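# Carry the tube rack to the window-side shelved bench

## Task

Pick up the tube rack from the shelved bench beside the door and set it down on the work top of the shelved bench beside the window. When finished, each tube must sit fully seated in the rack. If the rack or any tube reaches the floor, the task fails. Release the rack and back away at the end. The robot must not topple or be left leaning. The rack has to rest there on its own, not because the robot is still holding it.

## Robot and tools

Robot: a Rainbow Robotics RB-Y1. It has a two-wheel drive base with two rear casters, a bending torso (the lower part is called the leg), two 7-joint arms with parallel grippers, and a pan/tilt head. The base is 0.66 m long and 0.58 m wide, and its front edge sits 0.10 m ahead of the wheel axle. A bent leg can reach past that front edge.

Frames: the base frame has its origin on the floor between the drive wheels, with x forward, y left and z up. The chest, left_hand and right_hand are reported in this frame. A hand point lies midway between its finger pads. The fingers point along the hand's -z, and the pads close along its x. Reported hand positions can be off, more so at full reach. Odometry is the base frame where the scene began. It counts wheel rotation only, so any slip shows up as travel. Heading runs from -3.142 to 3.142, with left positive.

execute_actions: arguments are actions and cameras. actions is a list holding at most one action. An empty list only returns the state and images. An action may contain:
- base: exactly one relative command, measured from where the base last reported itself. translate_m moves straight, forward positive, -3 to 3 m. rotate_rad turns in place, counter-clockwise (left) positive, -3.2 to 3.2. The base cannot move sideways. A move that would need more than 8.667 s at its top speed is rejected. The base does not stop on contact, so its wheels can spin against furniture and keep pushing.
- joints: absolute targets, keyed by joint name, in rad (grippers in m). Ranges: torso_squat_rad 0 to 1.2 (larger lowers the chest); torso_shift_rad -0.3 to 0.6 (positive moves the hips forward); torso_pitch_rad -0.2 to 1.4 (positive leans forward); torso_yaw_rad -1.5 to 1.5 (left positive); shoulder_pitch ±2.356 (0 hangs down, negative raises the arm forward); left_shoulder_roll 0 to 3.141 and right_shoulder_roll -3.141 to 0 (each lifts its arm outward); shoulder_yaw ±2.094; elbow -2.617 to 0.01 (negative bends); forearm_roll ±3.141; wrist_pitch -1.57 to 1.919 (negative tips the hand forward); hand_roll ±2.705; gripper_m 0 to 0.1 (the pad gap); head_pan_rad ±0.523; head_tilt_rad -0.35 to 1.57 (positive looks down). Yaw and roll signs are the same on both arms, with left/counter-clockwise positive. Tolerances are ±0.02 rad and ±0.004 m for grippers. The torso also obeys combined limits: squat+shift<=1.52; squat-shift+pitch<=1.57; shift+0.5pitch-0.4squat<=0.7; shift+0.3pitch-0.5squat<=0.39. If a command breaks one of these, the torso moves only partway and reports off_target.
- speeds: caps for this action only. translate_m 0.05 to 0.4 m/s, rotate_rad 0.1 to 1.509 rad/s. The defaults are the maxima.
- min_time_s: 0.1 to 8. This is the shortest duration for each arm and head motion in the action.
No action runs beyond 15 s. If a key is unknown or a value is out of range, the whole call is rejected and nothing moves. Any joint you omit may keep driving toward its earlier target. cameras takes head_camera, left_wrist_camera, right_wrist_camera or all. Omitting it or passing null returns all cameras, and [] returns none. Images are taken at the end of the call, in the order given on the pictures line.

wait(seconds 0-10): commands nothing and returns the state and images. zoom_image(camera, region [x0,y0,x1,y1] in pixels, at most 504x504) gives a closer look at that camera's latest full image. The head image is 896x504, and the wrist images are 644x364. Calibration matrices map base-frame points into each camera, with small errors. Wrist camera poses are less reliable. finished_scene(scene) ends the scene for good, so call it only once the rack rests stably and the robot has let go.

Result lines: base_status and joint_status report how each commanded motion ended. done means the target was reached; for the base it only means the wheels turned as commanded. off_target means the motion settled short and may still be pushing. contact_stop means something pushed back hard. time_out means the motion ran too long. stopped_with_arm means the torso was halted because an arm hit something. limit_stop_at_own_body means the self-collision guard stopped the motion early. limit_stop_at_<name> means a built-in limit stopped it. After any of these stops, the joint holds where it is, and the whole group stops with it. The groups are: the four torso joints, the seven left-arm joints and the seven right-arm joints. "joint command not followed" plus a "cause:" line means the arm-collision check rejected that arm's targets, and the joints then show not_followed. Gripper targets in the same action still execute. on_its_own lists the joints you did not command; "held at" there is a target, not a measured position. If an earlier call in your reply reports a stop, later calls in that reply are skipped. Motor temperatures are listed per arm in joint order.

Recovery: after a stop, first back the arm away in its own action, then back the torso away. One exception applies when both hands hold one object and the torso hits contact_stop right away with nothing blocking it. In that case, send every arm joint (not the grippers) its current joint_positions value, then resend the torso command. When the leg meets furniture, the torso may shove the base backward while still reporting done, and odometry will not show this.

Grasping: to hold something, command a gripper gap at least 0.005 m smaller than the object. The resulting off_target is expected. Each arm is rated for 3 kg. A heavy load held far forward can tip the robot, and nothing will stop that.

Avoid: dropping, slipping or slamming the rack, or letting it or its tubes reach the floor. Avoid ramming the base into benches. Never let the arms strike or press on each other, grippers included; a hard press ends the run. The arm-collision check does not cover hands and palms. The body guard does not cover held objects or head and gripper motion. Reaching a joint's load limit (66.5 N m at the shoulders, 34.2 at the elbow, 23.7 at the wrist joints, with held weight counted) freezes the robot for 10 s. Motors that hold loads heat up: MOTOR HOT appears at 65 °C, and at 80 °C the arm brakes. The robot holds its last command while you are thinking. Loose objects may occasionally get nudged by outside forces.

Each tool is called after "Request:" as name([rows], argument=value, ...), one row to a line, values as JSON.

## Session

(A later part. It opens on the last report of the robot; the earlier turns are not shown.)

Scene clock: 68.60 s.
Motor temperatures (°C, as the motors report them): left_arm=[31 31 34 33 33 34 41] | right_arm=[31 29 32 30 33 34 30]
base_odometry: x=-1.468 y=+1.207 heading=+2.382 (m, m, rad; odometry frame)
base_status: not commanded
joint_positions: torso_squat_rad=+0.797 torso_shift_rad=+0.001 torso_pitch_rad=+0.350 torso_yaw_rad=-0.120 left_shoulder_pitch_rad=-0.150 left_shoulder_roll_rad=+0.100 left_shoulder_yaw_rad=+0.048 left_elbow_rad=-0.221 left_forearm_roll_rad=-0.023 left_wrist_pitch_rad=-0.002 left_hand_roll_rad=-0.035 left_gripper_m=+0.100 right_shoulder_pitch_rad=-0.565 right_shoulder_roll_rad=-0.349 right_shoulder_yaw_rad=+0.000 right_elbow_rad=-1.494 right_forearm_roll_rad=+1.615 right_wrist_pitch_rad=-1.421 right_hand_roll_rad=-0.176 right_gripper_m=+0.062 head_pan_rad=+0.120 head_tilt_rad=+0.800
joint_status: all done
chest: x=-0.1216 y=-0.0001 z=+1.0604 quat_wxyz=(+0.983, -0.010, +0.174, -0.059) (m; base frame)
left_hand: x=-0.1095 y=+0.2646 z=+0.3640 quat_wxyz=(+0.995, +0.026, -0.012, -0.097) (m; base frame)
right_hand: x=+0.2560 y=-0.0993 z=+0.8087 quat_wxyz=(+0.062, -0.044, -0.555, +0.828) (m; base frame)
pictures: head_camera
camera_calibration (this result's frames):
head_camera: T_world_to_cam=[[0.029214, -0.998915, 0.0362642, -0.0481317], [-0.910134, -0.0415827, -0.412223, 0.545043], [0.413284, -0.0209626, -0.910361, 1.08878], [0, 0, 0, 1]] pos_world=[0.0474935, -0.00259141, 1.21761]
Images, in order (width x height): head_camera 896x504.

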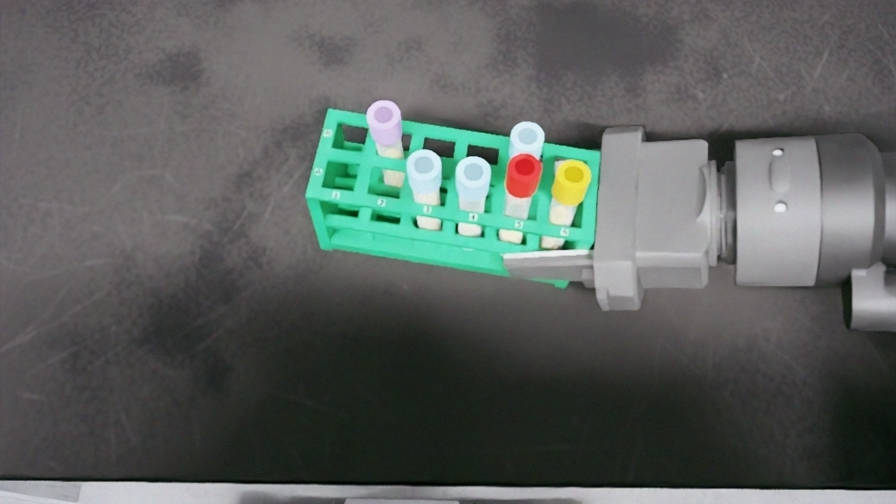

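Contact. Release.

Request:
execute_actions([
  {"joints":{"right_gripper_m":0.1}},
], cameras=[])

Request:
execute_actions([
  {"joints":{"torso_yaw_rad":-0.3,"torso_squat_rad":0.77,"head_pan_rad":0.3}},
], cameras=["head_camera"])

Scene clock: 71.03 s.
Motor temperatures (°C, as the motors report them): left_arm=[31 31 34 33 33 34 41] | right_arm=[31 29 32 30 32 34 30]
base_odometry: x=-1.468 y=+1.207 heading=+2.382 (m, m, rad; odometry frame)
base_status: not commanded
joint_positions: torso_squat_rad=+0.797 torso_shift_rad=+0.001 torso_pitch_rad=+0.350 torso_yaw_rad=-0.120 left_shoulder_pitch_rad=-0.150 left_shoulder_roll_rad=+0.100 left_shoulder_yaw_rad=+0.048 left_elbow_rad=-0.221 left_forearm_roll_rad=-0.023 left_wrist_pitch_rad=-0.002 left_hand_roll_rad=-0.035 left_gripper_m=+0.100 right_shoulder_pitch_rad=-0.565 right_shoulder_roll_rad=-0.349 right_shoulder_yaw_rad=+0.000 right_elbow_rad=-1.494 right_forearm_roll_rad=+1.615 right_wrist_pitch_rad=-1.421 right_hand_roll_rad=-0.176 right_gripper_m=+0.100 head_pan_rad=+0.120 head_tilt_rad=+0.800
joint_status: all done
chest: x=-0.1216 y=-0.0001 z=+1.0604 quat_wxyz=(+0.983, -0.010, +0.174, -0.059) (m; base frame)
left_hand: x=-0.1096 y=+0.2646 z=+0.3640 quat_wxyz=(+0.995, +0.026, -0.012, -0.097) (m; base frame)
right_hand: x=+0.2559 y=-0.0994 z=+0.8084 quat_wxyz=(+0.062, -0.044, -0.555, +0.828) (m; base frame)
pictures: none
No camera images: the call's "cameras" was empty. Leave "cameras" out to get every camera's image.

Scene clock: 72.10 s.
Motor temperatures (°C, as the motors report them): left_arm=[31 31 34 33 33 34 41] | right_arm=[31 29 32 30 32 34 30]
base_odometry: x=-1.468 y=+1.207 heading=+2.382 (m, m, rad; odometry frame)
base_status: not commanded
joint_positions: torso_squat_rad=+0.770 torso_shift_rad=+0.001 torso_pitch_rad=+0.350 torso_yaw_rad=-0.300 left_shoulder_pitch_rad=-0.150 left_shoulder_roll_rad=+0.100 left_shoulder_yaw_rad=+0.048 left_elbow_rad=-0.221 left_forearm_roll_rad=-0.023 left_wrist_pitch_rad=-0.002 left_hand_roll_rad=-0.035 left_gripper_m=+0.100 right_shoulder_pitch_rad=-0.565 right_shoulder_roll_rad=-0.349 right_shoulder_yaw_rad=+0.000 right_elbow_rad=-1.494 right_forearm_roll_rad=+1.615 right_wrist_pitch_rad=-1.421 right_hand_roll_rad=-0.176 right_gripper_m=+0.100 head_pan_rad=+0.300 head_tilt_rad=+0.800
joint_status: all done
chest: x=-0.1215 y=-0.0001 z=+1.0737 quat_wxyz=(+0.974, -0.026, +0.172, -0.147) (m; base frame)
left_hand: x=-0.0690 y=+0.2156 z=+0.3625 quat_wxyz=(+0.983, -0.006, -0.017, -0.180) (m; base frame)
right_hand: x=+0.2325 y=-0.1768 z=+0.8301 quat_wxyz=(+0.131, -0.093, -0.524, +0.837) (m; base frame)
pictures: head_camera
camera_calibration (this result's frames):
head_camera: T_world_to_cam=[[0.0291617, -0.998916, 0.0362773, -0.0524899], [-0.910284, -0.0415329, -0.411895, 0.549568], [0.412955, -0.0210111, -0.910509, 1.10144], [0, 0, 0, 1]] pos_world=[0.0469484, -0.00646539, 1.23114]
Images, in order (width x height): head_camera 896x504.

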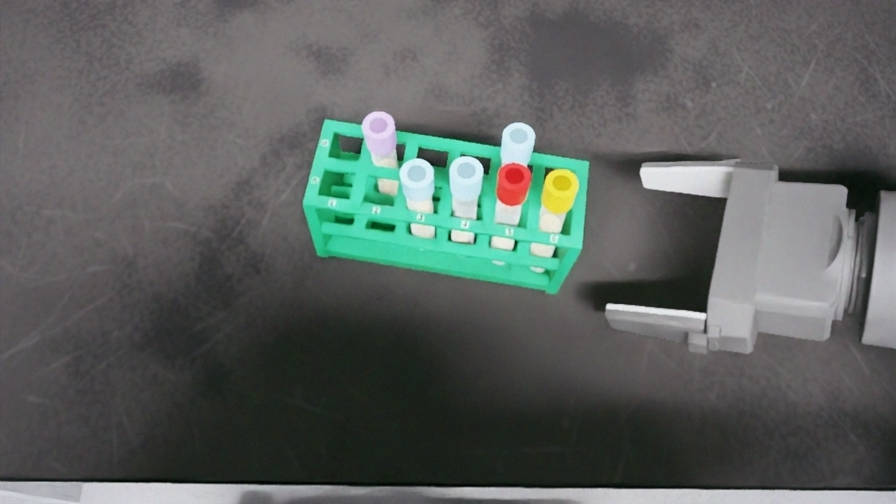

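Request:
execute_actions([
  {"base":{"translate_m":-0.6},"joints":{"torso_pitch_rad":0.1,"torso_squat_rad":0.65,"head_tilt_rad":0.45}},
], cameras=["head_camera"])

Request:
zoom_image(camera="head_camera", region=[330, 150, 550, 310])

Scene clock: 76.47 s.
Motor temperatures (°C, as the motors report them): left_arm=[31 31 34 33 33 34 41] | right_arm=[31 29 32 30 32 34 30]
base_odometry: x=-1.033 y=+0.794 heading=+2.381 (m, m, rad; odometry frame)
base_status: done
joint_positions: torso_squat_rad=+0.650 torso_shift_rad=+0.001 torso_pitch_rad=+0.100 torso_yaw_rad=-0.300 left_shoulder_pitch_rad=-0.150 left_shoulder_roll_rad=+0.100 left_shoulder_yaw_rad=+0.048 left_elbow_rad=-0.221 left_forearm_roll_rad=-0.023 left_wrist_pitch_rad=-0.002 left_hand_roll_rad=-0.035 left_gripper_m=+0.100 right_shoulder_pitch_rad=-0.565 right_shoulder_roll_rad=-0.349 right_shoulder_yaw_rad=+0.000 right_elbow_rad=-1.494 right_forearm_roll_rad=+1.615 right_wrist_pitch_rad=-1.421 right_hand_roll_rad=-0.176 right_gripper_m=+0.100 head_pan_rad=+0.300 head_tilt_rad=+0.450
joint_status: all done
chest: x=-0.1967 y=-0.0001 z=+1.1456 quat_wxyz=(+0.988, -0.007, +0.049, -0.149) (m; base frame)
left_hand: x=+0.0301 y=+0.2157 z=+0.4695 quat_wxyz=(+0.974, +0.017, -0.139, -0.180) (m; base frame)
right_hand: x=+0.2066 y=-0.1768 z=+0.9972 quat_wxyz=(+0.065, -0.196, -0.536, +0.819) (m; base frame)
pictures: head_camera
camera_calibration (this result's frames):
head_camera: T_world_to_cam=[[0.00347455, -0.998915, 0.0464499, -0.0697635], [-0.518663, -0.041514, -0.85397, 1.12875], [0.854972, -0.0211247, -0.518244, 0.774642], [0, 0, 0, 1]] pos_world=[-0.0766145, -0.00646483, 1.36861]
Images, in order (width x height): head_camera 896x504.

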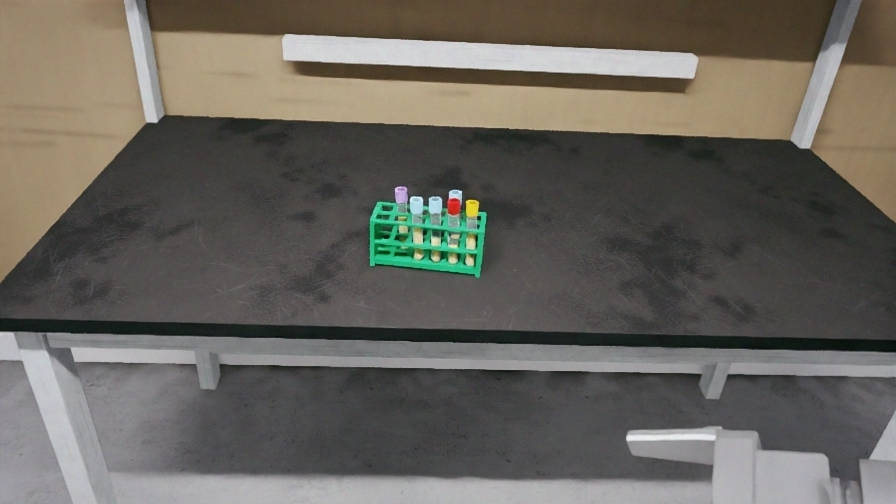

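Region (330, 150, 550, 310) of head_camera's 896x504 image, scaled by 2.291, with more detail than that image has; it fills the top 367 rows of this view, and the rest is white.

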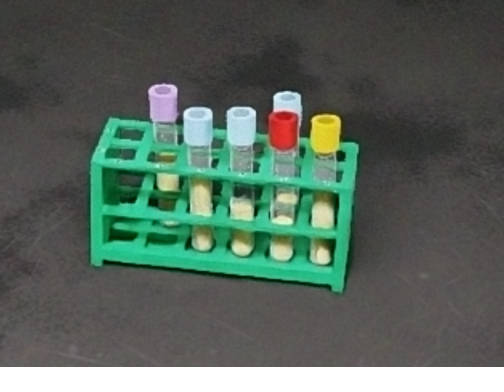

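Request:
finished_scene(scene=2)

The scene is finished: the task was done.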